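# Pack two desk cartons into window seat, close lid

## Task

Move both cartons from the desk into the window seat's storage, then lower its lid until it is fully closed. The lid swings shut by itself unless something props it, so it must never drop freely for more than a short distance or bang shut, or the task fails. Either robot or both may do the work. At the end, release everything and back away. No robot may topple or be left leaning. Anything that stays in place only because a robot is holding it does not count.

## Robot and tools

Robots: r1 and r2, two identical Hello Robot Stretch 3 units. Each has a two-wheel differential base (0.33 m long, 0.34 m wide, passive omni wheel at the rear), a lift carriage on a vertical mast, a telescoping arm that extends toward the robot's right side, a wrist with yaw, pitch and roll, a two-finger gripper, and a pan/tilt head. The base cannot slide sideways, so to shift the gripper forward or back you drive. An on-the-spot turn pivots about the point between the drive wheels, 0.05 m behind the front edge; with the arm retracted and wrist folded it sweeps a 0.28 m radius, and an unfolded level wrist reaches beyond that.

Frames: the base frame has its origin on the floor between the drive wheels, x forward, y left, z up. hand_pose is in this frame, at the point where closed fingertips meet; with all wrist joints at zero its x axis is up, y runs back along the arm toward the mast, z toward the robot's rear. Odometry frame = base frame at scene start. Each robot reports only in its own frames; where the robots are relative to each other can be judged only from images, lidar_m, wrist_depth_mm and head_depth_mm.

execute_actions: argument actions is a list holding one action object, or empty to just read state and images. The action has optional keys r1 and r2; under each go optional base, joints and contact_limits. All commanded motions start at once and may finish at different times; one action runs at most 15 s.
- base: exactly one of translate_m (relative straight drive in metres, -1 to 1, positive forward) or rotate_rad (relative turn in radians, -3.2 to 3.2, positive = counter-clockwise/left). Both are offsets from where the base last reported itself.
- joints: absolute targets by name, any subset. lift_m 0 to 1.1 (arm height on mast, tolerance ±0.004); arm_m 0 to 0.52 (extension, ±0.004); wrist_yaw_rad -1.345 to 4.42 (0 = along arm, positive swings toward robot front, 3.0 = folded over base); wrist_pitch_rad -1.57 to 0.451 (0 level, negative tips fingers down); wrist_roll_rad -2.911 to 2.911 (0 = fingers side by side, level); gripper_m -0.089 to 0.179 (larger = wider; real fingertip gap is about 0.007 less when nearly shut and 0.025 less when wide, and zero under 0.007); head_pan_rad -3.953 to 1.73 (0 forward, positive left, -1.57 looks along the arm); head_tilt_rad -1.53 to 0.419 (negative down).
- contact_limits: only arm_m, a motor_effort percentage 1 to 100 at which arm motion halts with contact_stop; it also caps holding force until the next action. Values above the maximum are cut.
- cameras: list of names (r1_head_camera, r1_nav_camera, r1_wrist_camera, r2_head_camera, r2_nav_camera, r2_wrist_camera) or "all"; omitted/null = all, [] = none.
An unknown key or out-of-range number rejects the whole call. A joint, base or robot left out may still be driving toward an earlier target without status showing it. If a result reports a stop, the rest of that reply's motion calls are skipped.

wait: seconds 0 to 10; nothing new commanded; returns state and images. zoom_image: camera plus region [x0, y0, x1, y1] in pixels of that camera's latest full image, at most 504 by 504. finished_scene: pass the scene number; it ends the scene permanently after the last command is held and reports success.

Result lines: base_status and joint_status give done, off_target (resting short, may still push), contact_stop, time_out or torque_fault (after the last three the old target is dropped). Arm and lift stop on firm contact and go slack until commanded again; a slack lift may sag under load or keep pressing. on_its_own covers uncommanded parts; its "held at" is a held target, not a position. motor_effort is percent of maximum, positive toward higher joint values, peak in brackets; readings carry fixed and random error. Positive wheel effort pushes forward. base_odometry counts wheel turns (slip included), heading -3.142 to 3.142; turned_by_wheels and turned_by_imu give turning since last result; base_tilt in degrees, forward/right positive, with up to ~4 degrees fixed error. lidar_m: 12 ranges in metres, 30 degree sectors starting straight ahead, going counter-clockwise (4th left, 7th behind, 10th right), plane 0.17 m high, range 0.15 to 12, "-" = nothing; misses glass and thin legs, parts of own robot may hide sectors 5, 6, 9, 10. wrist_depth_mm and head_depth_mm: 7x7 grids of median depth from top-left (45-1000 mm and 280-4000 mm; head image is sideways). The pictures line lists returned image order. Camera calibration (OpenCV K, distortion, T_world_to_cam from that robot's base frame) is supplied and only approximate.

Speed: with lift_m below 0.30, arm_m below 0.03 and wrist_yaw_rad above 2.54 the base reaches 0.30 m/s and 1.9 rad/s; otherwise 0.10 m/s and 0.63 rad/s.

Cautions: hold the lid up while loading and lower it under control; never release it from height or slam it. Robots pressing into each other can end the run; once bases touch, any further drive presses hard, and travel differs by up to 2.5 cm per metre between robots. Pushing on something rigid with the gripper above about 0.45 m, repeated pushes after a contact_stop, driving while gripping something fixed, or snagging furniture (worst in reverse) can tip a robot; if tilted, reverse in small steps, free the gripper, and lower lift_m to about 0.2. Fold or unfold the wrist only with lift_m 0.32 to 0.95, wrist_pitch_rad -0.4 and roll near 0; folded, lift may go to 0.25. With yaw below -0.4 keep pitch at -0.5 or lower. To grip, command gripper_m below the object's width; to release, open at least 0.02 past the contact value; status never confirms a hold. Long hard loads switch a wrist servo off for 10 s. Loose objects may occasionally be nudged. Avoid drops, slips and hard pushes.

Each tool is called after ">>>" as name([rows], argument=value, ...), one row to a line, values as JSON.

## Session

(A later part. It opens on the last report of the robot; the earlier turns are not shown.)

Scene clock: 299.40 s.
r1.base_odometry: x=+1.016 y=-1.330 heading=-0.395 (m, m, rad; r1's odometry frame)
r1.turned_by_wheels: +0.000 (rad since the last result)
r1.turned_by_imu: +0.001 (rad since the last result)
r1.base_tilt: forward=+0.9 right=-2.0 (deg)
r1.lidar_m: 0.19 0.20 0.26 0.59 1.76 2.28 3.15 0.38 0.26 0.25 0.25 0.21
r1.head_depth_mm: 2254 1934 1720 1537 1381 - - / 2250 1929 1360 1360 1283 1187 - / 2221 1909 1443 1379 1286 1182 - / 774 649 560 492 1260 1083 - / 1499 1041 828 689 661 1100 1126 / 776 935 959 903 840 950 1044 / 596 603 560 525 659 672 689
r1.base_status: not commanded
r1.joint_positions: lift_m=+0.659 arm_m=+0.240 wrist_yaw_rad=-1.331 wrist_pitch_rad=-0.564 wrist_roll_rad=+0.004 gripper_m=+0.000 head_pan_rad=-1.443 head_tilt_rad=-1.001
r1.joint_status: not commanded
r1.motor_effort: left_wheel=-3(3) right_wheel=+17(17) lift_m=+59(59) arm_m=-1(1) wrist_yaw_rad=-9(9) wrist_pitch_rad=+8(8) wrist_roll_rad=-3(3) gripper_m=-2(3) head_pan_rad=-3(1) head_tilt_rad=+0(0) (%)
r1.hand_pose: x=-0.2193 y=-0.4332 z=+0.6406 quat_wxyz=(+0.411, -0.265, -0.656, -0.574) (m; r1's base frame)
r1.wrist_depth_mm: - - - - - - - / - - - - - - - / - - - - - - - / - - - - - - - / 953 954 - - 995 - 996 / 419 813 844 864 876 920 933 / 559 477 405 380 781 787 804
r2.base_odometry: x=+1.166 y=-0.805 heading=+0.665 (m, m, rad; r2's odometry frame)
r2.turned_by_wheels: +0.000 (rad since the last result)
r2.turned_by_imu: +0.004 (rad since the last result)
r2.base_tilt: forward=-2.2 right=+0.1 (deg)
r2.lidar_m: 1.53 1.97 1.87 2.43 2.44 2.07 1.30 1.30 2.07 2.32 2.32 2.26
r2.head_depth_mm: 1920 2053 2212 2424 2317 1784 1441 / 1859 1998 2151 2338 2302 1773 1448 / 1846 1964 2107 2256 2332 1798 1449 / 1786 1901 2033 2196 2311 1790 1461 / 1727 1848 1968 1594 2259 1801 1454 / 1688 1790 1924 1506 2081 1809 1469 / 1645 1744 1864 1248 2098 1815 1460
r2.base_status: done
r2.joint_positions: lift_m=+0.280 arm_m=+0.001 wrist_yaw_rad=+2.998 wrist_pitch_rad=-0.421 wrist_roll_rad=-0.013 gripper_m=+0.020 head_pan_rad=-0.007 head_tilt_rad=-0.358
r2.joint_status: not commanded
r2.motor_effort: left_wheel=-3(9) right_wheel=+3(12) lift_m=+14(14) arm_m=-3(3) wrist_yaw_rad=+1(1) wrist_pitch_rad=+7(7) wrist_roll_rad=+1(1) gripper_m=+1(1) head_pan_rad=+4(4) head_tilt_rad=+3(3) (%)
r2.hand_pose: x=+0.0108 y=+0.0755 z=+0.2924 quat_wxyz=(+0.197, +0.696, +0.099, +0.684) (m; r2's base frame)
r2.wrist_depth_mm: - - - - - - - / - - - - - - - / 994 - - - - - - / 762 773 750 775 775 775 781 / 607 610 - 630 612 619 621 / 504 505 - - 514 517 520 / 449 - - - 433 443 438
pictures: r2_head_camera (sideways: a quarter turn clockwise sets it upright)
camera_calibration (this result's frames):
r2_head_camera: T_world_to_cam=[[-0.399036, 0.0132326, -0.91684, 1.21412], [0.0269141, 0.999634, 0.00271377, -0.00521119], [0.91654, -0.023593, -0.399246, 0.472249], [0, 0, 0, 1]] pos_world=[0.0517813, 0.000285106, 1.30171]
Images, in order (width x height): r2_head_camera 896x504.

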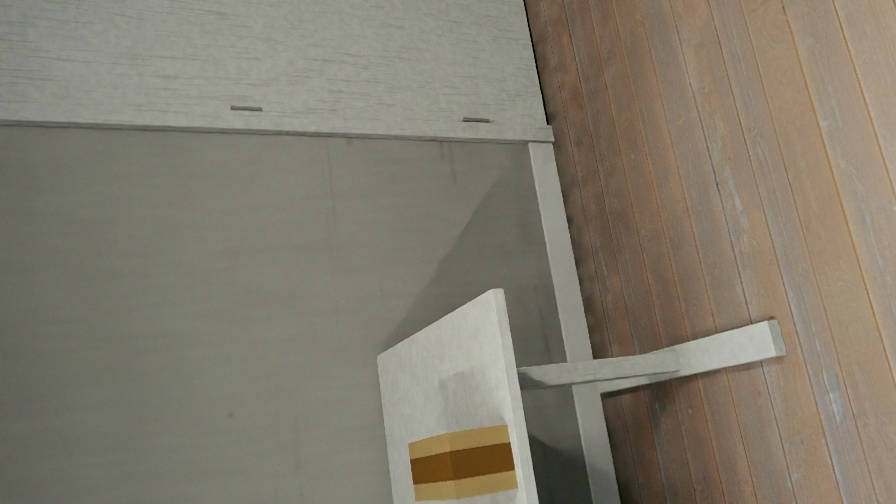

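>>> execute_actions([
  {"r2":{"base":{"rotate_rad":0.28}}},
], cameras=[])

>>> execute_actions([
  {"r2":{"base":{"translate_m":0.62}}},
], cameras=[])

>>> execute_actions([
  {"r2":{"base":{"rotate_rad":1.58},"joints":{"lift_m":0.55,"head_pan_rad":-1.57,"head_tilt_rad":-0.65}}},
], cameras=[])

>>> execute_actions([
  {"r2":{"joints":{"lift_m":1.0,"wrist_yaw_rad":0,"wrist_pitch_rad":-0.8,"gripper_m":0.179,"arm_m":0.15}}},
], cameras=["r2_head_camera"])

Scene clock: 307.93 s.
r1.base_odometry: x=+1.016 y=-1.330 heading=-0.395 (m, m, rad; r1's odometry frame)
r1.turned_by_wheels: +0.000 (rad since the last result)
r1.turned_by_imu: +0.000 (rad since the last result)
r1.base_tilt: forward=+0.8 right=-2.2 (deg)
r1.lidar_m: 0.19 0.20 0.26 0.59 1.75 2.27 3.13 0.38 0.26 0.25 0.25 0.21
r1.head_depth_mm: 2253 1933 1721 1537 1383 - - / 2257 1931 1362 1366 1279 1189 - / 2233 1929 1442 1387 1290 1186 - / 774 650 561 491 1262 1082 - / 1490 1038 829 688 661 1099 1126 / 775 932 960 906 839 948 1044 / 597 603 561 525 659 675 689
r1.base_status: not commanded
r1.joint_positions: lift_m=+0.659 arm_m=+0.240 wrist_yaw_rad=-1.331 wrist_pitch_rad=-0.564 wrist_roll_rad=+0.004 gripper_m=+0.000 head_pan_rad=-1.443 head_tilt_rad=-1.001
r1.joint_status: not commanded
r1.motor_effort: left_wheel=-3(3) right_wheel=+17(17) lift_m=+59(59) arm_m=-1(1) wrist_yaw_rad=-9(9) wrist_pitch_rad=+8(8) wrist_roll_rad=-3(3) gripper_m=-2(3) head_pan_rad=-2(2) head_tilt_rad=+0(0) (%)
r1.hand_pose: x=-0.2193 y=-0.4332 z=+0.6406 quat_wxyz=(+0.411, -0.265, -0.656, -0.574) (m; r1's base frame)
r1.wrist_depth_mm: - - - - - - - / - - - - - - - / - - - - - - - / - - - - - - - / 926 964 977 - - - - / 422 820 821 838 869 903 906 / 579 468 404 380 766 787 798
r2.base_odometry: x=+1.166 y=-0.805 heading=+0.944 (m, m, rad; r2's odometry frame)
r2.turned_by_wheels: +0.280 (rad since the last result)
r2.turned_by_imu: +0.282 (rad since the last result)
r2.base_tilt: forward=-2.2 right=+0.0 (deg)
r2.lidar_m: 1.52 1.87 2.51 2.43 2.50 1.34 1.30 1.68 2.39 2.32 2.42 2.04
r2.head_depth_mm: 1712 1829 1977 2113 2204 1777 1444 / 1701 1809 1949 2081 2219 1786 1440 / 1704 1818 1955 1474 2138 1739 1452 / 1708 1826 1957 1317 2226 1800 1454 / 1696 1822 1962 1412 2213 1811 1456 / 1696 1815 1947 1503 2214 1801 1469 / 1689 1802 1931 1512 2226 1818 1472
r2.base_status: done
r2.joint_positions: lift_m=+0.280 arm_m=+0.001 wrist_yaw_rad=+2.998 wrist_pitch_rad=-0.421 wrist_roll_rad=-0.013 gripper_m=+0.020 head_pan_rad=-0.007 head_tilt_rad=-0.358
r2.joint_status: not commanded
r2.motor_effort: left_wheel=-3(12) right_wheel=+3(11) lift_m=+14(14) arm_m=-3(3) wrist_yaw_rad=+1(1) wrist_pitch_rad=+7(7) wrist_roll_rad=+1(0) gripper_m=+0(0) head_pan_rad=+3(3) head_tilt_rad=+3(3) (%)
r2.hand_pose: x=+0.0108 y=+0.0755 z=+0.2924 quat_wxyz=(+0.197, +0.696, +0.099, +0.684) (m; r2's base frame)
r2.wrist_depth_mm: - - - - - - - / - - - - - - - / 971 994 - - - - - / 745 766 755 761 773 777 779 / 608 607 - 636 611 614 612 / 503 505 - - 509 515 515 / 452 - - - 437 444 441
pictures: none
No camera images: the call's "cameras" was empty. Leave "cameras" out to get every camera's image.

Scene clock: 311.63 s.
r1.base_odometry: x=+1.016 y=-1.330 heading=-0.395 (m, m, rad; r1's odometry frame)
r1.turned_by_wheels: +0.000 (rad since the last result)
r1.turned_by_imu: +0.000 (rad since the last result)
r1.base_tilt: forward=+0.8 right=-2.1 (deg)
r1.lidar_m: 0.19 0.20 0.26 0.59 1.76 2.28 3.14 0.38 0.26 0.25 0.25 0.21
r1.head_depth_mm: 2248 1925 1729 1540 1379 - - / 2247 1922 1355 1363 1284 1189 - / 2221 1918 1439 1381 1284 1184 - / 775 649 560 491 1263 1085 - / 1491 1042 829 690 660 1101 1128 / 775 934 958 905 838 949 1040 / 598 603 560 525 659 672 690
r1.base_status: not commanded
r1.joint_positions: lift_m=+0.659 arm_m=+0.240 wrist_yaw_rad=-1.331 wrist_pitch_rad=-0.564 wrist_roll_rad=+0.004 gripper_m=+0.000 head_pan_rad=-1.443 head_tilt_rad=-1.001
r1.joint_status: not commanded
r1.motor_effort: left_wheel=-3(3) right_wheel=+17(17) lift_m=+58(59) arm_m=+0(0) wrist_yaw_rad=-9(8) wrist_pitch_rad=+8(8) wrist_roll_rad=-3(3) gripper_m=-2(4) head_pan_rad=-2(2) head_tilt_rad=+1(2) (%)
r1.hand_pose: x=-0.2193 y=-0.4332 z=+0.6406 quat_wxyz=(+0.411, -0.265, -0.656, -0.574) (m; r1's base frame)
r1.wrist_depth_mm: - - - - - - - / - - - - - - - / - - - - - - - / - - - - - - - / 953 951 947 - - 985 - / 423 832 819 804 889 900 876 / 582 475 405 382 785 794 796
r2.base_odometry: x=+1.529 y=-0.302 heading=+0.944 (m, m, rad; r2's odometry frame)
r2.turned_by_wheels: +0.000 (rad since the last result)
r2.turned_by_imu: +0.002 (rad since the last result)
r2.base_tilt: forward=-2.2 right=+0.1 (deg)
r2.lidar_m: 0.91 1.42 1.41 2.42 2.53 2.48 1.92 2.27 2.41 2.33 1.85 1.40
r2.head_depth_mm: 1157 1231 1333 1429 1509 790 1399 / 1155 1238 1322 1399 1030 794 1408 / 1155 1231 1330 1392 1033 771 1259 / 1149 1232 1321 1390 827 696 1375 / 1153 1228 1319 1389 1043 753 1382 / 1152 1232 1322 1388 1050 805 1385 / 1151 1231 1319 1393 1060 808 1391
r2.base_status: done
r2.joint_positions: lift_m=+0.280 arm_m=+0.001 wrist_yaw_rad=+2.998 wrist_pitch_rad=-0.421 wrist_roll_rad=-0.013 gripper_m=+0.020 head_pan_rad=-0.007 head_tilt_rad=-0.358
r2.joint_status: not commanded
r2.motor_effort: left_wheel=-3(9) right_wheel=+4(12) lift_m=+14(14) arm_m=-3(3) wrist_yaw_rad=+1(2) wrist_pitch_rad=+7(7) wrist_roll_rad=+0(1) gripper_m=-1(0) head_pan_rad=+4(3) head_tilt_rad=+3(3) (%)
r2.hand_pose: x=+0.0108 y=+0.0755 z=+0.2924 quat_wxyz=(+0.196, +0.696, +0.099, +0.684) (m; r2's base frame)
r2.wrist_depth_mm: - - - - - - - / - - - - - - - / 988 - - - - - - / 740 760 766 768 764 764 782 / 604 616 - 633 606 610 611 / 511 513 - - 511 512 514 / 449 - - - 435 434 442
pictures: none
No camera images: the call's "cameras" was empty. Leave "cameras" out to get every camera's image.

Scene clock: 315.07 s.
r1.base_odometry: x=+1.016 y=-1.330 heading=-0.395 (m, m, rad; r1's odometry frame)
r1.turned_by_wheels: +0.000 (rad since the last result)
r1.turned_by_imu: +0.000 (rad since the last result)
r1.base_tilt: forward=+0.8 right=-2.1 (deg)
r1.lidar_m: 0.19 0.20 0.26 0.59 1.75 2.28 3.16 0.38 0.26 0.25 0.25 0.21
r1.head_depth_mm: 2257 1926 1728 1530 1374 - - / 2260 1927 1362 1361 1285 1183 - / 2246 1929 1442 1378 1283 1180 - / 774 652 561 493 1257 1083 - / 1495 1042 832 688 660 1097 1122 / 772 933 959 904 838 947 1044 / 597 604 562 525 659 673 690
r1.base_status: not commanded
r1.joint_positions: lift_m=+0.659 arm_m=+0.240 wrist_yaw_rad=-1.331 wrist_pitch_rad=-0.564 wrist_roll_rad=+0.004 gripper_m=+0.000 head_pan_rad=-1.443 head_tilt_rad=-1.001
r1.joint_status: not commanded
r1.motor_effort: left_wheel=-3(3) right_wheel=+17(17) lift_m=+59(59) arm_m=-1(1) wrist_yaw_rad=-9(9) wrist_pitch_rad=+8(8) wrist_roll_rad=-3(3) gripper_m=-2(1) head_pan_rad=-2(3) head_tilt_rad=+1(1) (%)
r1.hand_pose: x=-0.2193 y=-0.4332 z=+0.6406 quat_wxyz=(+0.411, -0.265, -0.656, -0.574) (m; r1's base frame)
r1.wrist_depth_mm: - - - - - - - / - - - - - - - / - - - - - - - / - - - - - - - / 937 951 986 - 991 - - / 419 814 846 821 880 874 880 / 564 471 407 386 792 787 781
r2.base_odometry: x=+1.529 y=-0.302 heading=+2.524 (m, m, rad; r2's odometry frame)
r2.turned_by_wheels: +1.580 (rad since the last result)
r2.turned_by_imu: +1.600 (rad since the last result)
r2.base_tilt: forward=-2.1 right=+0.1 (deg)
r2.lidar_m: 2.42 2.54 2.48 1.92 2.26 2.40 2.33 1.85 1.40 0.91 1.41 1.41
r2.head_depth_mm: 1173 1313 1455 892 1546 1403 1214 / 1174 1316 1153 895 1531 1400 1220 / 1172 1311 1153 871 1356 1381 1221 / 1176 1313 1154 736 1548 1412 1220 / 1175 1315 1160 873 1553 1416 1224 / 1179 1316 1160 903 1554 1418 1222 / 1180 1316 1169 907 1557 1417 1230
r2.base_status: done
r2.joint_positions: lift_m=+0.550 arm_m=+0.001 wrist_yaw_rad=+2.998 wrist_pitch_rad=-0.420 wrist_roll_rad=-0.013 gripper_m=+0.020 head_pan_rad=-1.563 head_tilt_rad=-0.642
r2.joint_status: all done
r2.motor_effort: left_wheel=-3(11) right_wheel=+3(10) lift_m=+24(25) arm_m=-3(3) wrist_yaw_rad=+1(1) wrist_pitch_rad=+7(7) wrist_roll_rad=+0(1) gripper_m=+0(1) head_pan_rad=-3(41) head_tilt_rad=-2(15) (%)
r2.hand_pose: x=+0.0108 y=+0.0755 z=+0.5618 quat_wxyz=(+0.196, +0.696, +0.099, +0.684) (m; r2's base frame)
r2.wrist_depth_mm: - - - - - - - / - - - - - - - / - - - - - - - / - - - - - - - / - - - - - - - / 831 838 - 824 851 840 848 / 728 727 - 713 711 717 721
pictures: none
No camera images: the call's "cameras" was empty. Leave "cameras" out to get every camera's image.

Scene clock: 320.00 s.
r1.base_odometry: x=+1.016 y=-1.330 heading=-0.395 (m, m, rad; r1's odometry frame)
r1.turned_by_wheels: +0.000 (rad since the last result)
r1.turned_by_imu: +0.001 (rad since the last result)
r1.base_tilt: forward=+1.0 right=-2.1 (deg)
r1.lidar_m: 0.19 0.20 0.26 0.60 1.76 2.28 3.14 0.38 0.26 0.25 0.25 0.21
r1.head_depth_mm: 2248 1923 1721 1534 1379 - - / 2243 1930 1358 1362 1289 1186 - / 2233 1924 1444 1383 1285 1180 - / 775 649 561 492 1258 1083 - / 1497 1041 830 689 661 1100 1126 / 772 935 956 903 838 946 1041 / 597 604 560 524 658 673 691
r1.base_status: not commanded
r1.joint_positions: lift_m=+0.659 arm_m=+0.240 wrist_yaw_rad=-1.331 wrist_pitch_rad=-0.564 wrist_roll_rad=+0.004 gripper_m=+0.000 head_pan_rad=-1.443 head_tilt_rad=-1.001
r1.joint_status: not commanded
r1.motor_effort: left_wheel=-3(3) right_wheel=+17(17) lift_m=+59(60) arm_m=-1(1) wrist_yaw_rad=-9(9) wrist_pitch_rad=+8(7) wrist_roll_rad=-3(3) gripper_m=-1(1) head_pan_rad=-3(2) head_tilt_rad=+0(1) (%)
r1.hand_pose: x=-0.2193 y=-0.4332 z=+0.6406 quat_wxyz=(+0.411, -0.265, -0.656, -0.574) (m; r1's base frame)
r1.wrist_depth_mm: - - - - - - - / - - - - - - - / - - - - - - - / - - - - - - - / 932 977 956 - - - - / 418 860 829 829 858 888 905 / 571 468 402 380 780 793 792
r2.base_odometry: x=+1.529 y=-0.302 heading=+2.524 (m, m, rad; r2's odometry frame)
r2.turned_by_wheels: +0.000 (rad since the last result)
r2.turned_by_imu: +0.000 (rad since the last result)
r2.base_tilt: forward=-2.2 right=+0.0 (deg)
r2.lidar_m: 2.42 2.54 2.48 1.91 2.27 2.40 2.33 1.85 1.40 0.91 1.41 1.41
r2.head_depth_mm: 1156 - - 851 1543 1398 1216 / 1161 - - 843 1552 1409 1219 / 1171 1259 - - 1359 1382 1221 / 1177 1291 1109 749 1544 1407 1219 / 1175 1318 1161 872 1543 1415 1224 / 1173 1314 1162 902 1558 1419 1225 / 1178 1317 1167 905 1555 1420 1226
r2.base_status: not commanded
r2.joint_positions: lift_m=+1.000 arm_m=+0.150 wrist_yaw_rad=+0.003 wrist_pitch_rad=-0.809 wrist_roll_rad=-0.013 gripper_m=+0.179 head_pan_rad=-1.563 head_tilt_rad=-0.642
r2.joint_status: all done
r2.motor_effort: left_wheel=-2(3) right_wheel=+3(3) lift_m=+24(24) arm_m=+4(5) wrist_yaw_rad=-2(3) wrist_pitch_rad=+3(6) wrist_roll_rad=+1(1) gripper_m=+0(87) head_pan_rad=-3(2) head_tilt_rad=-2(2) (%)
r2.hand_pose: x=-0.0212 y=-0.4540 z=+0.9363 quat_wxyz=(+0.655, +0.281, -0.645, -0.276) (m; r2's base frame)
r2.wrist_depth_mm: 693 686 686 678 681 940 919 / 586 583 584 403 580 - - / 524 517 522 347 507 517 - / 462 459 454 345 452 450 - / - 433 431 414 409 404 - / - - - - - - - / - - - 988 997 992 -
pictures: r2_head_camera (sideways: a quarter turn clockwise sets it upright)
camera_calibration (this result's frames):
r2_head_camera: T_world_to_cam=[[0.00550936, 0.640094, -0.768277, 1.01792], [0.999921, -0.0121863, -0.00298262, -0.00373053], [-0.0112716, -0.7682, -0.640111, 0.791295], [0, 0, 0, 1]] pos_world=[0.00704132, -0.04374, 1.28855]
Images, in order (width x height): r2_head_camera 896x504.

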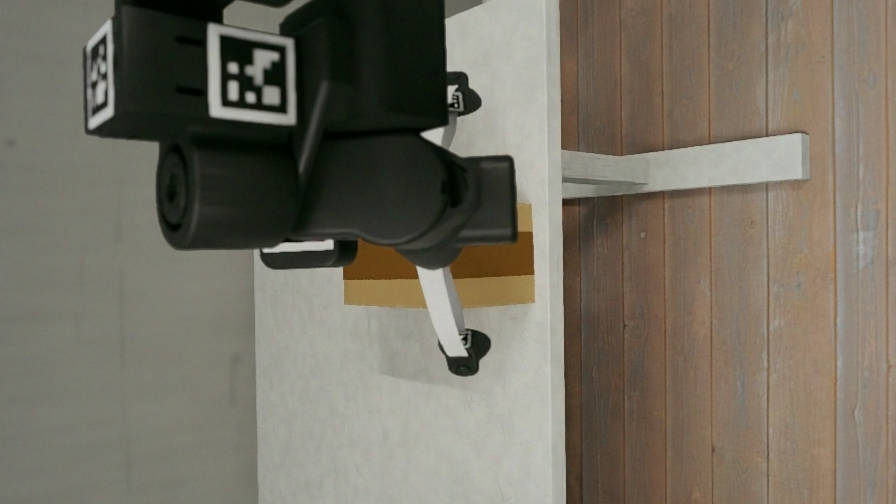

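>>> execute_actions([
  {"r2":{"base":{"translate_m":0.015},"joints":{"wrist_pitch_rad":-1.25,"arm_m":0.455}}},
], cameras=["r2_head_camera","r2_wrist_camera"])

Scene clock: 327.87 s.
r1.base_odometry: x=+1.016 y=-1.330 heading=-0.395 (m, m, rad; r1's odometry frame)
r1.turned_by_wheels: +0.000 (rad since the last result)
r1.turned_by_imu: +0.001 (rad since the last result)
r1.base_tilt: forward=+0.9 right=-2.1 (deg)
r1.lidar_m: 0.19 0.20 0.26 0.59 1.75 2.27 3.13 0.38 0.26 0.25 0.25 0.21
r1.head_depth_mm: 2238 1931 1723 1533 1378 - - / 2240 1925 1360 1366 1284 1182 - / 2240 1928 1440 1381 1285 1184 - / 774 650 562 491 1263 1081 - / 1494 1046 830 688 660 1100 1124 / 774 936 960 904 840 949 1045 / 598 604 560 525 659 673 689
r1.base_status: not commanded
r1.joint_positions: lift_m=+0.659 arm_m=+0.240 wrist_yaw_rad=-1.331 wrist_pitch_rad=-0.564 wrist_roll_rad=+0.004 gripper_m=+0.000 head_pan_rad=-1.443 head_tilt_rad=-1.001
r1.joint_status: not commanded
r1.motor_effort: left_wheel=-3(3) right_wheel=+17(17) lift_m=+60(59) arm_m=-1(1) wrist_yaw_rad=-9(9) wrist_pitch_rad=+7(8) wrist_roll_rad=-2(3) gripper_m=-2(3) head_pan_rad=-2(3) head_tilt_rad=+0(0) (%)
r1.hand_pose: x=-0.2193 y=-0.4332 z=+0.6406 quat_wxyz=(+0.411, -0.265, -0.656, -0.574) (m; r1's base frame)
r1.wrist_depth_mm: - - - - - - - / - - - - - - - / - - - - - - - / - - - - - - - / 947 972 987 - 963 - - / 418 842 836 835 873 890 924 / 568 470 404 385 780 785 791
r2.base_odometry: x=+1.517 y=-0.294 heading=+2.524 (m, m, rad; r2's odometry frame)
r2.turned_by_wheels: +0.000 (rad since the last result)
r2.turned_by_imu: -0.001 (rad since the last result)
r2.base_tilt: forward=-2.2 right=+0.0 (deg)
r2.lidar_m: 2.41 2.52 2.48 1.91 2.27 2.42 2.35 1.84 1.39 0.91 1.42 1.39
r2.head_depth_mm: 1125 - 1456 887 1539 1406 1216 / - 1329 1148 895 1552 1403 1220 / - 1330 1152 843 1354 1395 1220 / 1159 1292 1113 736 1548 1414 1223 / 1175 1313 1165 900 1553 1415 1224 / 1176 1309 1160 902 1553 1423 1226 / 1177 1312 1173 905 1555 1410 1225
r2.base_status: done
r2.joint_positions: lift_m=+1.000 arm_m=+0.455 wrist_yaw_rad=+0.001 wrist_pitch_rad=-1.251 wrist_roll_rad=-0.013 gripper_m=+0.179 head_pan_rad=-1.563 head_tilt_rad=-0.642
r2.joint_status: all done
r2.motor_effort: left_wheel=-3(6) right_wheel=+3(9) lift_m=+23(24) arm_m=+4(4) wrist_yaw_rad=-1(3) wrist_pitch_rad=+1(3) wrist_roll_rad=+1(1) gripper_m=+0(0) head_pan_rad=-4(3) head_tilt_rad=-2(2) (%)
r2.hand_pose: x=-0.0216 y=-0.6573 z=+0.8876 quat_wxyz=(+0.577, +0.417, -0.569, -0.411) (m; r2's base frame)
r2.wrist_depth_mm: 383 380 375 370 363 359 357 / 370 366 360 232 350 349 346 / 360 357 351 225 339 342 336 / 350 347 342 219 331 332 327 / 343 340 331 213 323 325 323 / 335 329 213 207 318 316 313 / - - 207 203 311 308 -
pictures: r2_head_camera (sideways: a quarter turn clockwise sets it upright), r2_wrist_camera
camera_calibration (this result's frames):
r2_head_camera: T_world_to_cam=[[0.00557185, 0.640094, -0.768277, 1.01792], [0.99992, -0.012284, -0.00298262, -0.00373053], [-0.0113466, -0.768199, -0.640111, 0.791296], [0, 0, 0, 1]] pos_world=[0.00703705, -0.0437401, 1.28855]
r2_wrist_camera: T_world_to_cam=[[-0.997071, -0.0593841, -0.0482061, -0.0110569], [-0.0510705, 0.986056, -0.158386, 0.825334], [0.0569395, -0.15546, -0.9862, 0.94014], [0, 0, 0, 1]] pos_world=[-0.0224053, -0.668328, 1.05735]
Images, in order (width x height): r2_head_camera 896x504, r2_wrist_camera 644x364.

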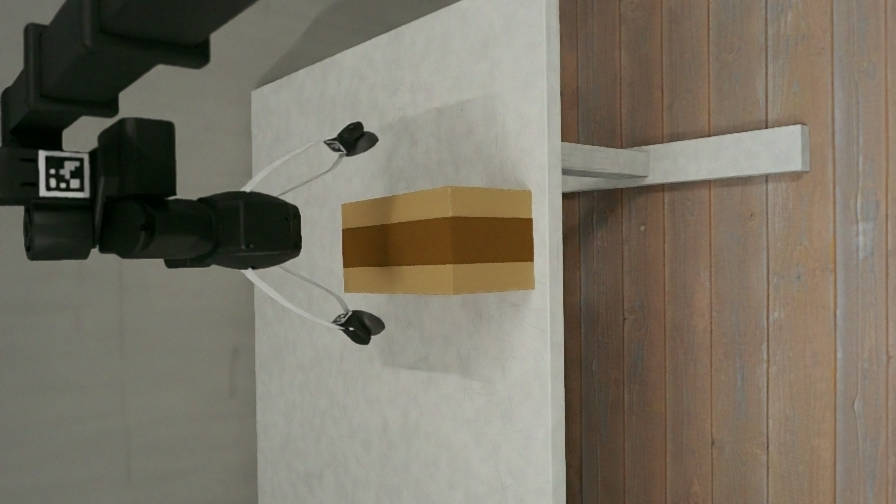

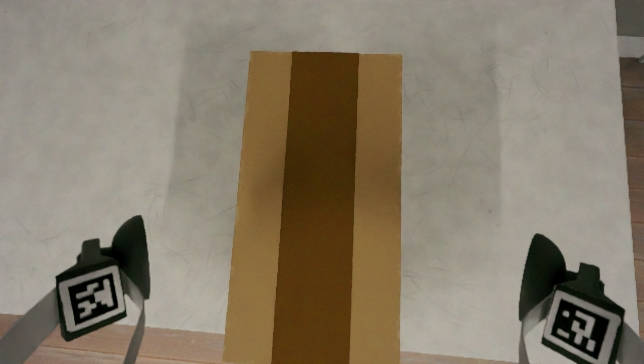

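>>> execute_actions([
  {"r2":{"base":{"translate_m":0.012},"joints":{"lift_m":0.915,"arm_m":0.49}}},
], cameras=["r2_wrist_camera"])

>>> execute_actions([
  {"r2":{"joints":{"gripper_m":0.075}}},
], cameras=[])

>>> execute_actions([
  {"r2":{"joints":{"lift_m":0.95}}},
], cameras=["r2_head_camera"])

Scene clock: 335.63 s.
r1.base_odometry: x=+1.016 y=-1.330 heading=-0.395 (m, m, rad; r1's odometry frame)
r1.turned_by_wheels: +0.000 (rad since the last result)
r1.turned_by_imu: +0.001 (rad since the last result)
r1.base_tilt: forward=+0.9 right=-2.1 (deg)
r1.lidar_m: 0.19 0.20 0.26 0.59 1.76 2.28 3.14 0.38 0.26 0.25 0.25 0.21
r1.head_depth_mm: 2256 1938 1723 1530 1387 - - / 2225 1921 1359 1363 1284 1183 - / 2231 1917 1443 1379 1287 1189 - / 773 651 560 492 1264 1079 - / 1503 1041 832 688 661 1097 1122 / 775 931 959 905 841 949 1041 / 597 603 560 525 658 674 691
r1.base_status: not commanded
r1.joint_positions: lift_m=+0.659 arm_m=+0.240 wrist_yaw_rad=-1.331 wrist_pitch_rad=-0.564 wrist_roll_rad=+0.004 gripper_m=+0.000 head_pan_rad=-1.443 head_tilt_rad=-1.001
r1.joint_status: not commanded
r1.motor_effort: left_wheel=-3(3) right_wheel=+17(17) lift_m=+59(58) arm_m=-1(1) wrist_yaw_rad=-9(10) wrist_pitch_rad=+8(8) wrist_roll_rad=-3(3) gripper_m=-2(2) head_pan_rad=-2(1) head_tilt_rad=+1(0) (%)
r1.hand_pose: x=-0.2193 y=-0.4332 z=+0.6406 quat_wxyz=(+0.411, -0.265, -0.656, -0.574) (m; r1's base frame)
r1.wrist_depth_mm: - - - - - - - / - - - - - - - / - - - - - - - / - - - - - - - / 941 944 988 - - 966 - / 417 860 865 836 913 891 889 / 567 472 406 383 774 796 802
r2.base_odometry: x=+1.507 y=-0.287 heading=+2.524 (m, m, rad; r2's odometry frame)
r2.turned_by_wheels: +0.000 (rad since the last result)
r2.turned_by_imu: +0.000 (rad since the last result)
r2.base_tilt: forward=-2.2 right=+0.1 (deg)
r2.lidar_m: 2.40 2.51 2.49 1.91 2.27 2.43 2.36 1.85 1.39 0.92 1.42 1.38
r2.head_depth_mm: 1173 1289 - 865 1562 1403 1216 / 1180 - 1101 895 1543 1408 1215 / 1169 - 1127 757 1356 1401 1220 / 1179 1308 1112 735 1557 1411 1225 / 1175 1314 1158 885 1547 1414 1219 / 1174 1319 1162 901 1558 1426 1226 / 1173 1313 1169 902 1562 1412 1227
r2.base_status: done
r2.joint_positions: lift_m=+0.915 arm_m=+0.490 wrist_yaw_rad=+0.001 wrist_pitch_rad=-1.251 wrist_roll_rad=-0.013 gripper_m=+0.179 head_pan_rad=-1.563 head_tilt_rad=-0.642
r2.joint_status: all done
r2.motor_effort: left_wheel=-3(5) right_wheel=+3(10) lift_m=+14(20) arm_m=+4(4) wrist_yaw_rad=-1(1) wrist_pitch_rad=+0(1) wrist_roll_rad=+1(1) gripper_m=+1(1) head_pan_rad=-2(2) head_tilt_rad=-3(2) (%)
r2.hand_pose: x=-0.0216 y=-0.6922 z=+0.8032 quat_wxyz=(+0.577, +0.417, -0.569, -0.412) (m; r2's base frame)
r2.wrist_depth_mm: 286 282 278 145 143 266 267 / 277 274 143 141 139 259 258 / 270 266 139 137 136 255 251 / 263 261 136 133 132 246 245 / 255 253 132 130 128 242 239 / 250 245 128 126 125 235 232 / 241 238 125 123 122 227 -
pictures: r2_wrist_camera
camera_calibration (this result's frames):
r2_wrist_camera: T_world_to_cam=[[-0.997071, -0.0593534, -0.0482427, -0.0171431], [-0.05107, 0.986155, -0.157769, 0.845912], [0.0569388, -0.154843, -0.986297, 0.852024], [0, 0, 0, 1]] pos_world=[-0.0224054, -0.703287, 0.97298]
Images, in order (width x height): r2_wrist_camera 644x364.

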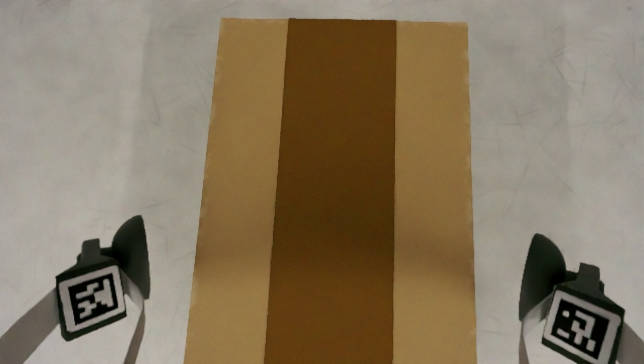

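Scene clock: 337.17 s.
r1.base_odometry: x=+1.016 y=-1.330 heading=-0.395 (m, m, rad; r1's odometry frame)
r1.turned_by_wheels: +0.000 (rad since the last result)
r1.turned_by_imu: +0.000 (rad since the last result)
r1.base_tilt: forward=+0.9 right=-2.0 (deg)
r1.lidar_m: 0.19 0.20 0.26 0.59 1.75 2.27 3.14 0.38 0.26 0.25 0.25 0.21
r1.head_depth_mm: 2254 1937 1727 1532 1380 - - / 2234 1937 1362 1360 1286 1182 - / 2233 1921 1441 1374 1286 1183 - / 773 650 560 492 1260 1086 - / 1493 1046 830 689 662 1098 1120 / 774 932 959 905 838 949 1045 / 597 602 561 525 659 673 689
r1.base_status: not commanded
r1.joint_positions: lift_m=+0.659 arm_m=+0.240 wrist_yaw_rad=-1.331 wrist_pitch_rad=-0.564 wrist_roll_rad=+0.004 gripper_m=+0.000 head_pan_rad=-1.443 head_tilt_rad=-1.001
r1.joint_status: not commanded
r1.motor_effort: left_wheel=-3(3) right_wheel=+17(17) lift_m=+58(59) arm_m=-1(1) wrist_yaw_rad=-9(10) wrist_pitch_rad=+8(8) wrist_roll_rad=-3(3) gripper_m=-3(1) head_pan_rad=-2(2) head_tilt_rad=+1(2) (%)
r1.hand_pose: x=-0.2193 y=-0.4332 z=+0.6406 quat_wxyz=(+0.411, -0.265, -0.656, -0.574) (m; r1's base frame)
r1.wrist_depth_mm: - - - - - - - / - - - - - - - / - - - - - - - / - - - - - - - / 955 965 979 - 978 985 - / 419 850 844 860 887 901 910 / 581 466 404 387 762 788 788
r2.base_odometry: x=+1.507 y=-0.287 heading=+2.524 (m, m, rad; r2's odometry frame)
r2.turned_by_wheels: +0.000 (rad since the last result)
r2.turned_by_imu: +0.000 (rad since the last result)
r2.base_tilt: forward=-2.2 right=+0.2 (deg)
r2.lidar_m: 2.39 2.50 2.48 1.91 2.27 2.43 2.36 1.85 1.40 0.92 1.41 1.39
r2.head_depth_mm: 1174 1294 - 864 1562 1402 1218 / 1175 - 1106 893 1543 1407 1217 / 1165 - 1106 759 1347 1404 1219 / 1175 1308 1140 736 1551 1411 1223 / 1177 1307 1164 897 1552 1418 1225 / 1178 1317 1165 903 1550 1419 1225 / 1173 1315 1168 902 1555 1409 1228
r2.base_status: not commanded
r2.joint_positions: lift_m=+0.915 arm_m=+0.490 wrist_yaw_rad=+0.001 wrist_pitch_rad=-1.251 wrist_roll_rad=-0.013 gripper_m=+0.076 head_pan_rad=-1.563 head_tilt_rad=-0.642
r2.joint_status: all done
r2.motor_effort: left_wheel=-3(3) right_wheel=+5(4) lift_m=+14(14) arm_m=+4(4) wrist_yaw_rad=-1(2) wrist_pitch_rad=+1(1) wrist_roll_rad=+1(1) gripper_m=-24(96) head_pan_rad=-3(3) head_tilt_rad=-2(3) (%)
r2.hand_pose: x=-0.0216 y=-0.6922 z=+0.8032 quat_wxyz=(+0.577, +0.417, -0.569, -0.412) (m; r2's base frame)
r2.wrist_depth_mm: 283 283 279 145 144 267 264 / 278 275 144 141 140 260 260 / 269 267 140 137 136 256 254 / 263 258 136 134 132 247 246 / 254 253 132 130 129 240 240 / 247 249 129 127 126 235 234 / 242 237 125 124 123 229 228
pictures: none
No camera images: the call's "cameras" was empty. Leave "cameras" out to get every camera's image.

Scene clock: 338.60 s.
r1.base_odometry: x=+1.016 y=-1.330 heading=-0.395 (m, m, rad; r1's odometry frame)
r1.turned_by_wheels: +0.000 (rad since the last result)
r1.turned_by_imu: +0.000 (rad since the last result)
r1.base_tilt: forward=+0.9 right=-2.1 (deg)
r1.lidar_m: 0.19 0.20 0.26 0.59 1.76 2.28 3.14 0.38 0.26 0.25 0.25 0.21
r1.head_depth_mm: 2250 1939 1728 1532 1377 - - / 2234 1924 1363 1366 1285 1187 - / 2242 1915 1440 1375 1279 1184 - / 774 650 560 493 1267 1084 - / 1498 1041 829 690 661 1097 1126 / 773 933 958 904 838 949 1045 / 595 603 561 526 659 674 690
r1.base_status: not commanded
r1.joint_positions: lift_m=+0.659 arm_m=+0.240 wrist_yaw_rad=-1.331 wrist_pitch_rad=-0.564 wrist_roll_rad=+0.004 gripper_m=+0.000 head_pan_rad=-1.443 head_tilt_rad=-1.001
r1.joint_status: not commanded
r1.motor_effort: left_wheel=-3(3) right_wheel=+17(17) lift_m=+58(60) arm_m=-1(0) wrist_yaw_rad=-9(9) wrist_pitch_rad=+7(8) wrist_roll_rad=-2(3) gripper_m=-2(3) head_pan_rad=-2(1) head_tilt_rad=+0(0) (%)
r1.hand_pose: x=-0.2193 y=-0.4332 z=+0.6406 quat_wxyz=(+0.411, -0.265, -0.656, -0.574) (m; r1's base frame)
r1.wrist_depth_mm: - - - - - - - / - - - - - - - / - - - - - - - / - - - - - - - / 903 926 936 - - - - / 418 864 858 830 864 878 882 / 574 471 402 386 773 797 829
r2.base_odometry: x=+1.507 y=-0.287 heading=+2.524 (m, m, rad; r2's odometry frame)
r2.turned_by_wheels: +0.000 (rad since the last result)
r2.turned_by_imu: +0.000 (rad since the last result)
r2.base_tilt: forward=-2.2 right=+0.2 (deg)
r2.lidar_m: 2.40 2.50 2.48 1.92 2.27 2.44 2.36 1.85 1.40 0.92 1.41 1.38
r2.head_depth_mm: 1171 1266 - 887 1544 1403 1220 / 1159 1352 1144 892 1547 1408 1218 / 1143 1358 1151 727 1355 1402 1221 / 1156 1301 829 706 1547 1410 1219 / 1174 1311 1156 900 1551 1409 1223 / 1184 1316 1164 901 1558 1416 1222 / 1177 1306 1163 905 1561 1419 1230
r2.base_status: not commanded
r2.joint_positions: lift_m=+0.949 arm_m=+0.490 wrist_yaw_rad=+0.001 wrist_pitch_rad=-1.281 wrist_roll_rad=-0.013 gripper_m=+0.082 head_pan_rad=-1.563 head_tilt_rad=-0.642
r2.joint_status: all done
r2.on_its_own: gripper_m is held at +0.081, not at your +0.075, by its stall guard, which is still easing
r2.motor_effort: left_wheel=-2(3) right_wheel=+3(5) lift_m=+30(33) arm_m=+3(4) wrist_yaw_rad=-1(1) wrist_pitch_rad=+10(13) wrist_roll_rad=+1(0) gripper_m=-21(24) head_pan_rad=-2(4) head_tilt_rad=-3(2) (%)
r2.hand_pose: x=-0.0216 y=-0.6848 z=+0.8355 quat_wxyz=(+0.571, +0.426, -0.563, -0.420) (m; r2's base frame)
r2.wrist_depth_mm: 312 309 304 148 296 295 290 / 303 302 147 144 143 288 285 / 299 296 142 139 139 281 279 / 292 289 138 135 135 277 275 / 285 281 134 132 130 271 268 / 280 278 130 128 127 264 263 / 274 271 126 124 124 258 256
pictures: r2_head_camera (sideways: a quarter turn clockwise sets it upright)
camera_calibration (this result's frames):
r2_head_camera: T_world_to_cam=[[0.0055717, 0.640094, -0.768277, 1.01792], [0.99992, -0.0122837, -0.00298262, -0.00373053], [-0.0113465, -0.768199, -0.640111, 0.791296], [0, 0, 0, 1]] pos_world=[0.00703706, -0.0437401, 1.28855]
Images, in order (width x height): r2_head_camera 896x504.

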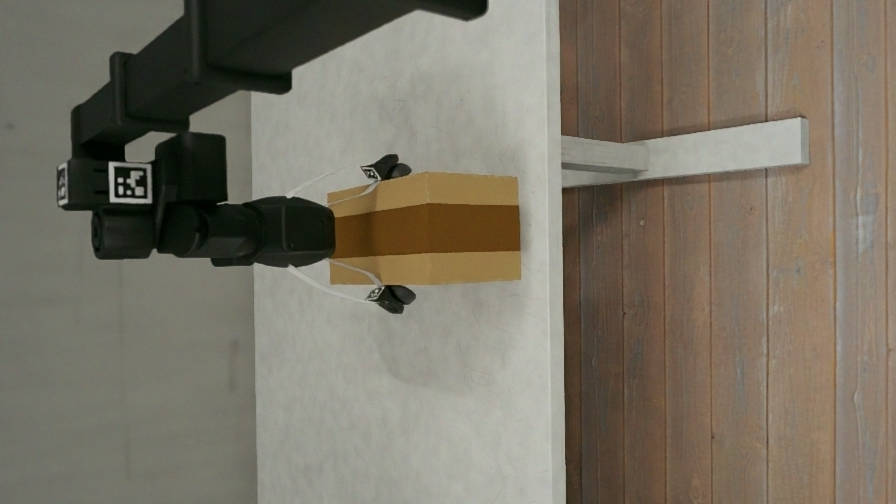

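>>> execute_actions([
  {"r2":{"base":{"rotate_rad":1.5},"joints":{"arm_m":0.3}}},
], cameras=[])

>>> execute_actions([
  {"r2":{"base":{"translate_m":1.0},"joints":{"lift_m":0.66,"arm_m":0.15,"head_tilt_rad":-0.8}}},
], cameras=[])

>>> execute_actions([
  {"r2":{"base":{"translate_m":0.43}}},
], cameras=[])

>>> execute_actions([
  {"r2":{"base":{"rotate_rad":1.55}}},
], cameras=["r2_nav_camera"])

Scene clock: 348.30 s.
r1.base_odometry: x=+1.016 y=-1.330 heading=-0.395 (m, m, rad; r1's odometry frame)
r1.turned_by_wheels: +0.000 (rad since the last result)
r1.turned_by_imu: +0.001 (rad since the last result)
r1.base_tilt: forward=+0.9 right=-2.0 (deg)
r1.lidar_m: 0.19 0.20 0.26 0.59 1.76 2.28 3.15 0.38 0.26 0.25 0.25 0.21
r1.head_depth_mm: 2247 1931 1730 1540 1378 - - / 2245 1920 1356 1358 1281 1186 - / 2219 1915 1446 1381 1286 1182 - / 773 651 560 493 1253 1084 - / 1500 1042 829 687 660 1097 1122 / 775 935 960 904 838 952 1043 / 596 603 561 525 660 674 689
r1.base_status: not commanded
r1.joint_positions: lift_m=+0.659 arm_m=+0.240 wrist_yaw_rad=-1.331 wrist_pitch_rad=-0.564 wrist_roll_rad=+0.004 gripper_m=+0.000 head_pan_rad=-1.443 head_tilt_rad=-1.001
r1.joint_status: not commanded
r1.motor_effort: left_wheel=-3(3) right_wheel=+17(17) lift_m=+60(58) arm_m=-1(0) wrist_yaw_rad=-9(9) wrist_pitch_rad=+7(8) wrist_roll_rad=-2(2) gripper_m=-2(3) head_pan_rad=-3(2) head_tilt_rad=+1(1) (%)
r1.hand_pose: x=-0.2193 y=-0.4332 z=+0.6406 quat_wxyz=(+0.411, -0.265, -0.656, -0.574) (m; r1's base frame)
r1.wrist_depth_mm: - - - - - - - / - - - - - - - / - - - - - - - / - - - - - - - / 929 998 968 - 999 - - / 421 840 820 840 893 911 905 / 570 470 401 384 771 802 817
r2.base_odometry: x=+1.507 y=-0.287 heading=-2.259 (m, m, rad; r2's odometry frame)
r2.turned_by_wheels: +1.500 (rad since the last result)
r2.turned_by_imu: +1.519 (rad since the last result)
r2.base_tilt: forward=-2.2 right=+0.1 (deg)
r2.lidar_m: 1.92 2.27 2.48 2.36 2.00 1.43 0.92 1.39 1.39 2.40 2.47 2.54
r2.head_depth_mm: 2175 2336 2507 1995 1650 1404 1217 / 2143 - 2416 2027 1670 1408 1218 / 2145 - - 667 556 1357 1217 / 2111 2338 2534 645 552 1353 1224 / 2104 2341 2519 2060 1678 1412 1224 / 2112 2330 2556 2042 1677 1417 1226 / 2067 2319 2534 2051 1676 1422 1226
r2.base_status: done
r2.joint_positions: lift_m=+0.949 arm_m=+0.300 wrist_yaw_rad=+0.001 wrist_pitch_rad=-1.279 wrist_roll_rad=-0.013 gripper_m=+0.085 head_pan_rad=-1.563 head_tilt_rad=-0.642
r2.joint_status: all done
r2.on_its_own: gripper_m is held at +0.084, not at your +0.075, by its stall guard, which is not easing now
r2.motor_effort: left_wheel=-3(13) right_wheel=+4(17) lift_m=+30(30) arm_m=-3(3) wrist_yaw_rad=-1(1) wrist_pitch_rad=+9(10) wrist_roll_rad=+1(1) gripper_m=-19(21) head_pan_rad=-3(3) head_tilt_rad=-2(2) (%)
r2.hand_pose: x=-0.0216 y=-0.4961 z=+0.8356 quat_wxyz=(+0.571, +0.425, -0.563, -0.419) (m; r2's base frame)
r2.wrist_depth_mm: - - - 149 - - - / - - 148 144 143 - - / - - 143 140 139 - - / - - 138 135 135 995 978 / - - 134 132 131 969 962 / - - 130 128 127 931 939 / 997 989 126 125 124 937 899
pictures: none
No camera images: the call's "cameras" was empty. Leave "cameras" out to get every camera's image.

Scene clock: 359.37 s.
r1.base_odometry: x=+1.016 y=-1.330 heading=-0.395 (m, m, rad; r1's odometry frame)
r1.turned_by_wheels: +0.000 (rad since the last result)
r1.turned_by_imu: +0.001 (rad since the last result)
r1.base_tilt: forward=+0.9 right=-2.1 (deg)
r1.lidar_m: 0.19 0.20 0.26 0.59 1.75 2.29 3.14 0.38 0.26 0.25 0.25 0.21
r1.head_depth_mm: 2250 1939 1729 1529 1381 - - / 2237 1921 1353 1366 1277 1183 - / 2227 1922 1438 1387 1285 1180 - / 774 650 560 492 1259 1081 - / 1497 1043 831 688 661 1102 1125 / 776 931 958 904 837 950 1041 / 597 603 561 525 659 674 689
r1.base_status: not commanded
r1.joint_positions: lift_m=+0.659 arm_m=+0.240 wrist_yaw_rad=-1.331 wrist_pitch_rad=-0.564 wrist_roll_rad=+0.004 gripper_m=+0.000 head_pan_rad=-1.443 head_tilt_rad=-1.001
r1.joint_status: not commanded
r1.motor_effort: left_wheel=-3(3) right_wheel=+17(17) lift_m=+60(60) arm_m=-1(1) wrist_yaw_rad=-9(10) wrist_pitch_rad=+8(8) wrist_roll_rad=-2(3) gripper_m=-2(2) head_pan_rad=-2(3) head_tilt_rad=+1(1) (%)
r1.hand_pose: x=-0.2193 y=-0.4332 z=+0.6406 quat_wxyz=(+0.411, -0.265, -0.656, -0.574) (m; r1's base frame)
r1.wrist_depth_mm: - - - - - - - / - - - - - - - / - - - - - - - / - - - - - - - / 963 919 948 - - - - / 418 860 827 826 880 900 883 / 574 469 401 382 746 791 775
r2.base_odometry: x=+0.872 y=-1.059 heading=-2.259 (m, m, rad; r2's odometry frame)
r2.turned_by_wheels: +0.000 (rad since the last result)
r2.turned_by_imu: -0.001 (rad since the last result)
r2.base_tilt: forward=-2.2 right=+0.1 (deg)
r2.lidar_m: 0.92 0.95 1.92 2.41 2.47 2.48 1.91 2.15 2.47 2.35 2.12 0.97
r2.head_depth_mm: 2203 2438 2072 1739 1484 1325 - / 2182 2425 2062 1740 - 1285 1155 / 2179 2419 2087 1729 - 692 1124 / 2161 2423 2093 1740 1535 704 1108 / 2140 2436 2093 1737 1495 1305 1163 / 2135 2381 2088 1746 1493 1308 1162 / 2129 2383 2094 1743 1496 1315 1170
r2.base_status: done
r2.joint_positions: lift_m=+0.660 arm_m=+0.150 wrist_yaw_rad=+0.001 wrist_pitch_rad=-1.281 wrist_roll_rad=-0.013 gripper_m=+0.085 head_pan_rad=-1.563 head_tilt_rad=-0.790
r2.joint_status: all done
r2.on_its_own: gripper_m is held at +0.084, not at your +0.075, by its stall guard, which is not easing now
r2.motor_effort: left_wheel=-3(3) right_wheel=+3(12) lift_m=+21(26) arm_m=-3(3) wrist_yaw_rad=-1(1) wrist_pitch_rad=+10(10) wrist_roll_rad=+0(1) gripper_m=-20(19) head_pan_rad=-2(3) head_tilt_rad=-3(12) (%)
r2.hand_pose: x=-0.0216 y=-0.3455 z=+0.5461 quat_wxyz=(+0.571, +0.426, -0.563, -0.420) (m; r2's base frame)
r2.wrist_depth_mm: 802 794 773 149 764 750 747 / 780 756 147 145 143 732 720 / 763 744 142 140 139 714 719 / 749 737 138 136 135 703 697 / 735 712 133 132 130 684 690 / 716 708 130 128 127 673 671 / 702 687 126 125 124 652 651
pictures: none
No camera images: the call's "cameras" was empty. Leave "cameras" out to get every camera's image.

Scene clock: 364.73 s.
r1.base_odometry: x=+1.016 y=-1.330 heading=-0.395 (m, m, rad; r1's odometry frame)
r1.turned_by_wheels: +0.000 (rad since the last result)
r1.turned_by_imu: +0.001 (rad since the last result)
r1.base_tilt: forward=+0.9 right=-2.0 (deg)
r1.lidar_m: 0.19 0.20 0.26 0.59 1.75 2.28 3.15 0.38 0.26 0.25 0.25 0.21
r1.head_depth_mm: 2249 1915 1718 1535 1377 - - / 2249 1918 1358 1364 1283 1181 - / 2218 1917 1442 1377 1287 1185 - / 774 651 560 492 1260 1082 - / 1498 1039 830 689 659 1102 1119 / 773 932 959 906 841 950 1037 / 596 604 561 524 660 672 690
r1.base_status: not commanded
r1.joint_positions: lift_m=+0.659 arm_m=+0.240 wrist_yaw_rad=-1.331 wrist_pitch_rad=-0.564 wrist_roll_rad=+0.004 gripper_m=+0.000 head_pan_rad=-1.443 head_tilt_rad=-1.001
r1.joint_status: not commanded
r1.motor_effort: left_wheel=-3(3) right_wheel=+17(17) lift_m=+58(59) arm_m=+0(1) wrist_yaw_rad=-9(8) wrist_pitch_rad=+7(8) wrist_roll_rad=-3(2) gripper_m=-2(2) head_pan_rad=-3(3) head_tilt_rad=+0(2) (%)
r1.hand_pose: x=-0.2193 y=-0.4332 z=+0.6406 quat_wxyz=(+0.411, -0.265, -0.656, -0.574) (m; r1's base frame)
r1.wrist_depth_mm: - - - - - - - / - - - - - - - / - - - - - - - / - - 963 - - - - / 915 963 958 - - - - / 421 840 838 839 854 894 882 / 570 465 407 387 780 770 785
r2.base_odometry: x=+0.598 y=-1.391 heading=-2.260 (m, m, rad; r2's odometry frame)
r2.turned_by_wheels: +0.000 (rad since the last result)
r2.turned_by_imu: +0.000 (rad since the last result)
r2.base_tilt: forward=-2.2 right=+0.1 (deg)
r2.lidar_m: 0.50 0.51 0.67 2.43 2.49 2.91 2.34 2.52 2.45 2.33 1.47 0.52
r2.head_depth_mm: 2172 2413 2075 1732 1490 1326 - / 2187 2420 2079 1735 - 1273 1153 / 2169 2408 2078 1740 - 691 1122 / 2154 2409 2072 1738 1518 707 1108 / 2143 2395 2082 1742 1488 1304 1162 / 2115 2374 2093 1743 1491 1305 1161 / 2086 2357 2089 1758 1487 1306 1162
r2.base_status: done
r2.joint_positions: lift_m=+0.660 arm_m=+0.150 wrist_yaw_rad=+0.001 wrist_pitch_rad=-1.281 wrist_roll_rad=-0.013 gripper_m=+0.085 head_pan_rad=-1.563 head_tilt_rad=-0.790
r2.joint_status: not commanded
r2.on_its_own: gripper_m is held at +0.084, not at your +0.075, by its stall guard, which is not easing now
r2.motor_effort: left_wheel=-4(5) right_wheel=+3(11) lift_m=+20(20) arm_m=-3(3) wrist_yaw_rad=-2(0) wrist_pitch_rad=+10(10) wrist_roll_rad=+1(1) gripper_m=-20(20) head_pan_rad=-3(4) head_tilt_rad=-3(4) (%)
r2.hand_pose: x=-0.0216 y=-0.3455 z=+0.5461 quat_wxyz=(+0.571, +0.426, -0.563, -0.420) (m; r2's base frame)
r2.wrist_depth_mm: 797 782 784 149 755 756 749 / 776 764 148 144 143 735 722 / 772 768 143 140 139 713 707 / 751 738 138 135 135 708 701 / 635 729 133 132 131 686 683 / 628 704 130 128 127 681 668 / 605 686 126 125 124 653 654
pictures: none
No camera images: the call's "cameras" was empty. Leave "cameras" out to get every camera's image.

Scene clock: 368.13 s.
r1.base_odometry: x=+1.016 y=-1.330 heading=-0.395 (m, m, rad; r1's odometry frame)
r1.turned_by_wheels: +0.000 (rad since the last result)
r1.turned_by_imu: +0.000 (rad since the last result)
r1.base_tilt: forward=+0.8 right=-2.0 (deg)
r1.lidar_m: 0.19 0.20 0.26 0.59 1.75 2.28 3.14 0.38 0.26 0.25 0.25 0.21
r1.head_depth_mm: 2250 1933 1647 1533 1376 - - / 2241 1928 1365 1364 1283 1188 - / 2226 1911 1444 1384 1289 1182 - / 773 649 560 492 1262 1083 - / 1498 1040 830 688 661 1102 1121 / 774 933 958 906 840 948 1044 / 597 604 561 524 659 673 689
r1.base_status: not commanded
r1.joint_positions: lift_m=+0.659 arm_m=+0.240 wrist_yaw_rad=-1.331 wrist_pitch_rad=-0.564 wrist_roll_rad=+0.004 gripper_m=+0.000 head_pan_rad=-1.443 head_tilt_rad=-1.001
r1.joint_status: not commanded
r1.motor_effort: left_wheel=-3(3) right_wheel=+17(17) lift_m=+59(59) arm_m=-1(0) wrist_yaw_rad=-8(9) wrist_pitch_rad=+8(8) wrist_roll_rad=-2(3) gripper_m=-3(1) head_pan_rad=-2(3) head_tilt_rad=+1(1) (%)
r1.hand_pose: x=-0.2193 y=-0.4332 z=+0.6406 quat_wxyz=(+0.411, -0.265, -0.656, -0.574) (m; r1's base frame)
r1.wrist_depth_mm: - - - - - - - / 378 449 - - - - - / 352 471 - - - - - / 378 899 930 - - - - / 894 961 915 - 983 993 - / 424 852 853 838 891 917 878 / 569 474 405 384 779 764 782
r2.base_odometry: x=+0.598 y=-1.391 heading=-0.710 (m, m, rad; r2's odometry frame)
r2.turned_by_wheels: +1.550 (rad since the last result)
r2.turned_by_imu: +1.570 (rad since the last result)
r2.base_tilt: forward=-2.1 right=+0.2 (deg)
r2.lidar_m: 2.43 2.48 2.94 2.34 2.83 2.48 2.33 1.52 0.53 0.50 0.50 0.66
r2.head_depth_mm: 898 962 1225 1476 1128 1319 - / 896 964 1057 1345 - 1245 1159 / 888 953 1034 1413 - 693 1122 / 879 944 1014 1397 1451 707 1103 / 869 937 996 1379 1421 1119 1158 / 863 944 980 1363 1424 1090 1162 / 854 933 961 1336 1422 1066 1158
r2.base_status: done
r2.joint_positions: lift_m=+0.660 arm_m=+0.150 wrist_yaw_rad=+0.001 wrist_pitch_rad=-1.281 wrist_roll_rad=-0.013 gripper_m=+0.085 head_pan_rad=-1.563 head_tilt_rad=-0.790
r2.joint_status: not commanded
r2.on_its_own: gripper_m is held at +0.084, not at your +0.075, by its stall guard, which is not easing now
r2.motor_effort: left_wheel=-2(10) right_wheel=+3(10) lift_m=+20(20) arm_m=-3(3) wrist_yaw_rad=-1(1) wrist_pitch_rad=+10(11) wrist_roll_rad=+1(1) gripper_m=-20(20) head_pan_rad=-3(3) head_tilt_rad=-3(3) (%)
r2.hand_pose: x=-0.0216 y=-0.3455 z=+0.5461 quat_wxyz=(+0.571, +0.426, -0.563, -0.420) (m; r2's base frame)
r2.wrist_depth_mm: 563 711 711 150 562 549 363 / 349 353 147 144 143 339 339 / 467 465 143 140 138 492 731 / 736 731 138 135 134 704 700 / 741 728 134 132 131 696 678 / 717 714 130 128 127 671 671 / 703 685 126 125 123 654 661
pictures: r2_nav_camera (sideways: a quarter turn counterclockwise sets it upright)
camera_calibration (this result's frames):
r2_nav_camera: T_world_to_cam=[[-0.0171429, -0.681036, 0.732049, -0.909675], [-0.999564, -0.00591822, -0.0289134, 0.0983539], [0.0240235, -0.732226, -0.680638, 0.843055], [0, 0, 0, 1]] pos_world=[0.0624635, -0.00163319, 1.24259]
Images, in order (width x height): r2_nav_camera 672x504.

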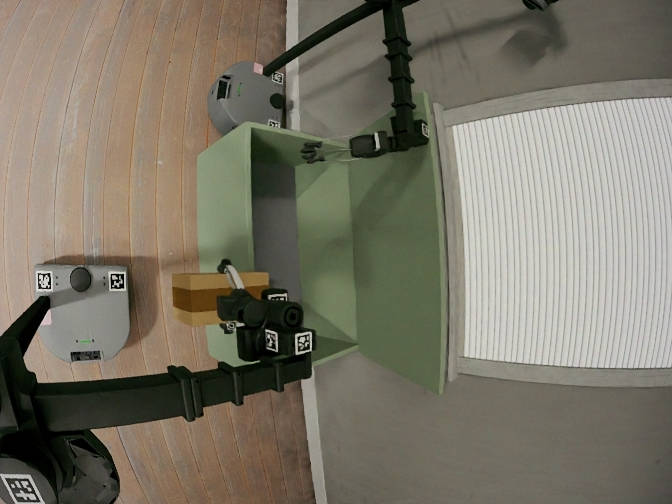

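>>> execute_actions([
  {"r2":{"base":{"rotate_rad":0.13},"joints":{"arm_m":0.49}}},
], cameras=["r2_nav_camera","r2_wrist_camera"])

Scene clock: 375.03 s.
r1.base_odometry: x=+1.016 y=-1.330 heading=-0.395 (m, m, rad; r1's odometry frame)
r1.turned_by_wheels: +0.000 (rad since the last result)
r1.turned_by_imu: +0.001 (rad since the last result)
r1.base_tilt: forward=+0.8 right=-2.1 (deg)
r1.lidar_m: 0.19 0.20 0.26 0.59 1.76 2.28 3.14 0.38 0.26 0.25 0.25 0.21
r1.head_depth_mm: 746 1891 1722 1537 1380 - - / 727 802 945 1368 1285 1188 - / 2211 1357 949 1377 1282 1184 - / 773 650 560 493 1260 1083 - / 1498 1040 829 688 660 1100 1123 / 774 934 960 906 839 949 1041 / 597 604 560 524 658 675 689
r1.base_status: not commanded
r1.joint_positions: lift_m=+0.659 arm_m=+0.240 wrist_yaw_rad=-1.331 wrist_pitch_rad=-0.564 wrist_roll_rad=+0.004 gripper_m=+0.000 head_pan_rad=-1.443 head_tilt_rad=-1.001
r1.joint_status: not commanded
r1.motor_effort: left_wheel=-3(3) right_wheel=+17(17) lift_m=+59(60) arm_m=-1(1) wrist_yaw_rad=-9(9) wrist_pitch_rad=+8(8) wrist_roll_rad=-3(3) gripper_m=-2(3) head_pan_rad=-2(2) head_tilt_rad=+1(1) (%)
r1.hand_pose: x=-0.2193 y=-0.4332 z=+0.6406 quat_wxyz=(+0.411, -0.265, -0.656, -0.574) (m; r1's base frame)
r1.wrist_depth_mm: - - - - - - - / - - - - - - - / - - - - - - - / - 999 898 - - - - / 947 953 911 - 994 977 - / 418 828 853 823 873 861 901 / 523 469 405 383 787 795 784
r2.base_odometry: x=+0.598 y=-1.391 heading=-0.580 (m, m, rad; r2's odometry frame)
r2.turned_by_wheels: +0.130 (rad since the last result)
r2.turned_by_imu: +0.131 (rad since the last result)
r2.base_tilt: forward=-2.2 right=+0.1 (deg)
r2.lidar_m: 2.42 2.57 2.83 2.34 2.92 2.38 2.32 1.33 0.51 0.50 0.52 1.10
r2.head_depth_mm: 869 936 996 1277 1220 1064 - / 871 938 954 1323 - 1184 1155 / 875 943 - 1329 1390 1133 1157 / 876 946 965 950 1357 1143 1161 / 879 944 1017 1404 1416 1158 1161 / 881 948 1023 1407 1423 1166 1162 / 884 956 895 1302 1308 1178 1162
r2.base_status: done
r2.joint_positions: lift_m=+0.660 arm_m=+0.490 wrist_yaw_rad=+0.001 wrist_pitch_rad=-1.282 wrist_roll_rad=-0.013 gripper_m=+0.085 head_pan_rad=-1.563 head_tilt_rad=-0.790
r2.joint_status: all done
r2.on_its_own: gripper_m is held at +0.084, not at your +0.075, by its stall guard, which is not easing now
r2.motor_effort: left_wheel=-3(10) right_wheel=+3(10) lift_m=+21(20) arm_m=+4(5) wrist_yaw_rad=+0(1) wrist_pitch_rad=+11(10) wrist_roll_rad=+1(0) gripper_m=-20(20) head_pan_rad=-3(3) head_tilt_rad=-4(3) (%)
r2.hand_pose: x=-0.0216 y=-0.6845 z=+0.5461 quat_wxyz=(+0.571, +0.426, -0.563, -0.420) (m; r2's base frame)
r2.wrist_depth_mm: 463 523 442 149 390 410 391 / 471 623 148 144 143 546 465 / 481 666 143 140 139 655 471 / 492 662 138 136 134 634 459 / 498 654 133 132 131 597 454 / 507 655 130 128 127 550 440 / 438 427 126 125 124 526 417
pictures: r2_nav_camera (sideways: a quarter turn counterclockwise sets it upright), r2_wrist_camera
camera_calibration (this result's frames):
r2_nav_camera: T_world_to_cam=[[-0.0171448, -0.681107, 0.731983, -0.90959], [-0.999564, -0.00591187, -0.0289132, 0.0983537], [0.0240204, -0.73216, -0.680709, 0.843147], [0, 0, 0, 1]] pos_world=[0.0624634, -0.0016277, 1.24259]
r2_wrist_camera: T_world_to_cam=[[-0.997096, -0.0574595, -0.0499887, -0.0268707], [-0.0506792, 0.990519, -0.127683, 0.784365], [0.0568514, -0.124779, -0.990555, 0.622544], [0, 0, 0, 1]] pos_world=[-0.0224342, -0.700793, 0.71547]
Images, in order (width x height): r2_nav_camera 672x504, r2_wrist_camera 644x364.

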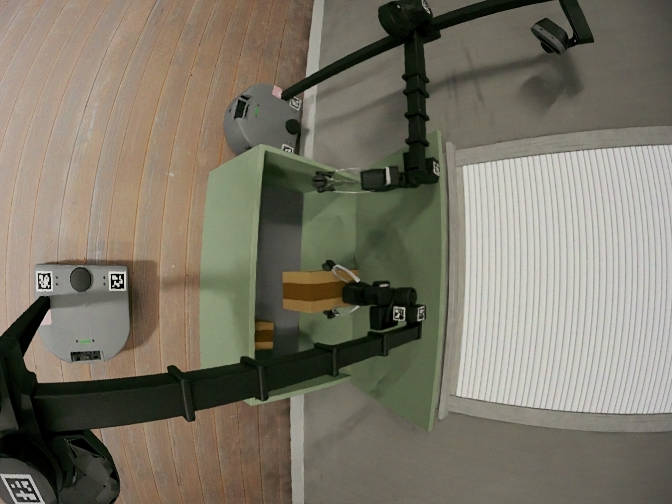

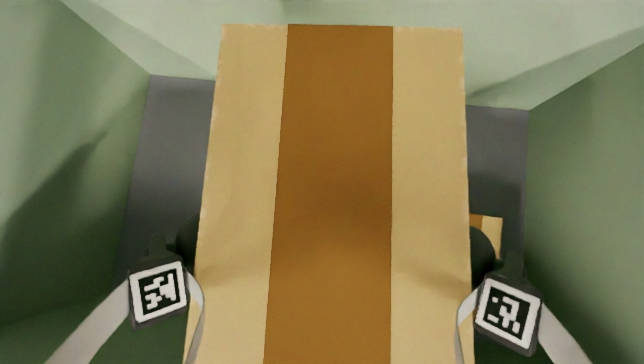

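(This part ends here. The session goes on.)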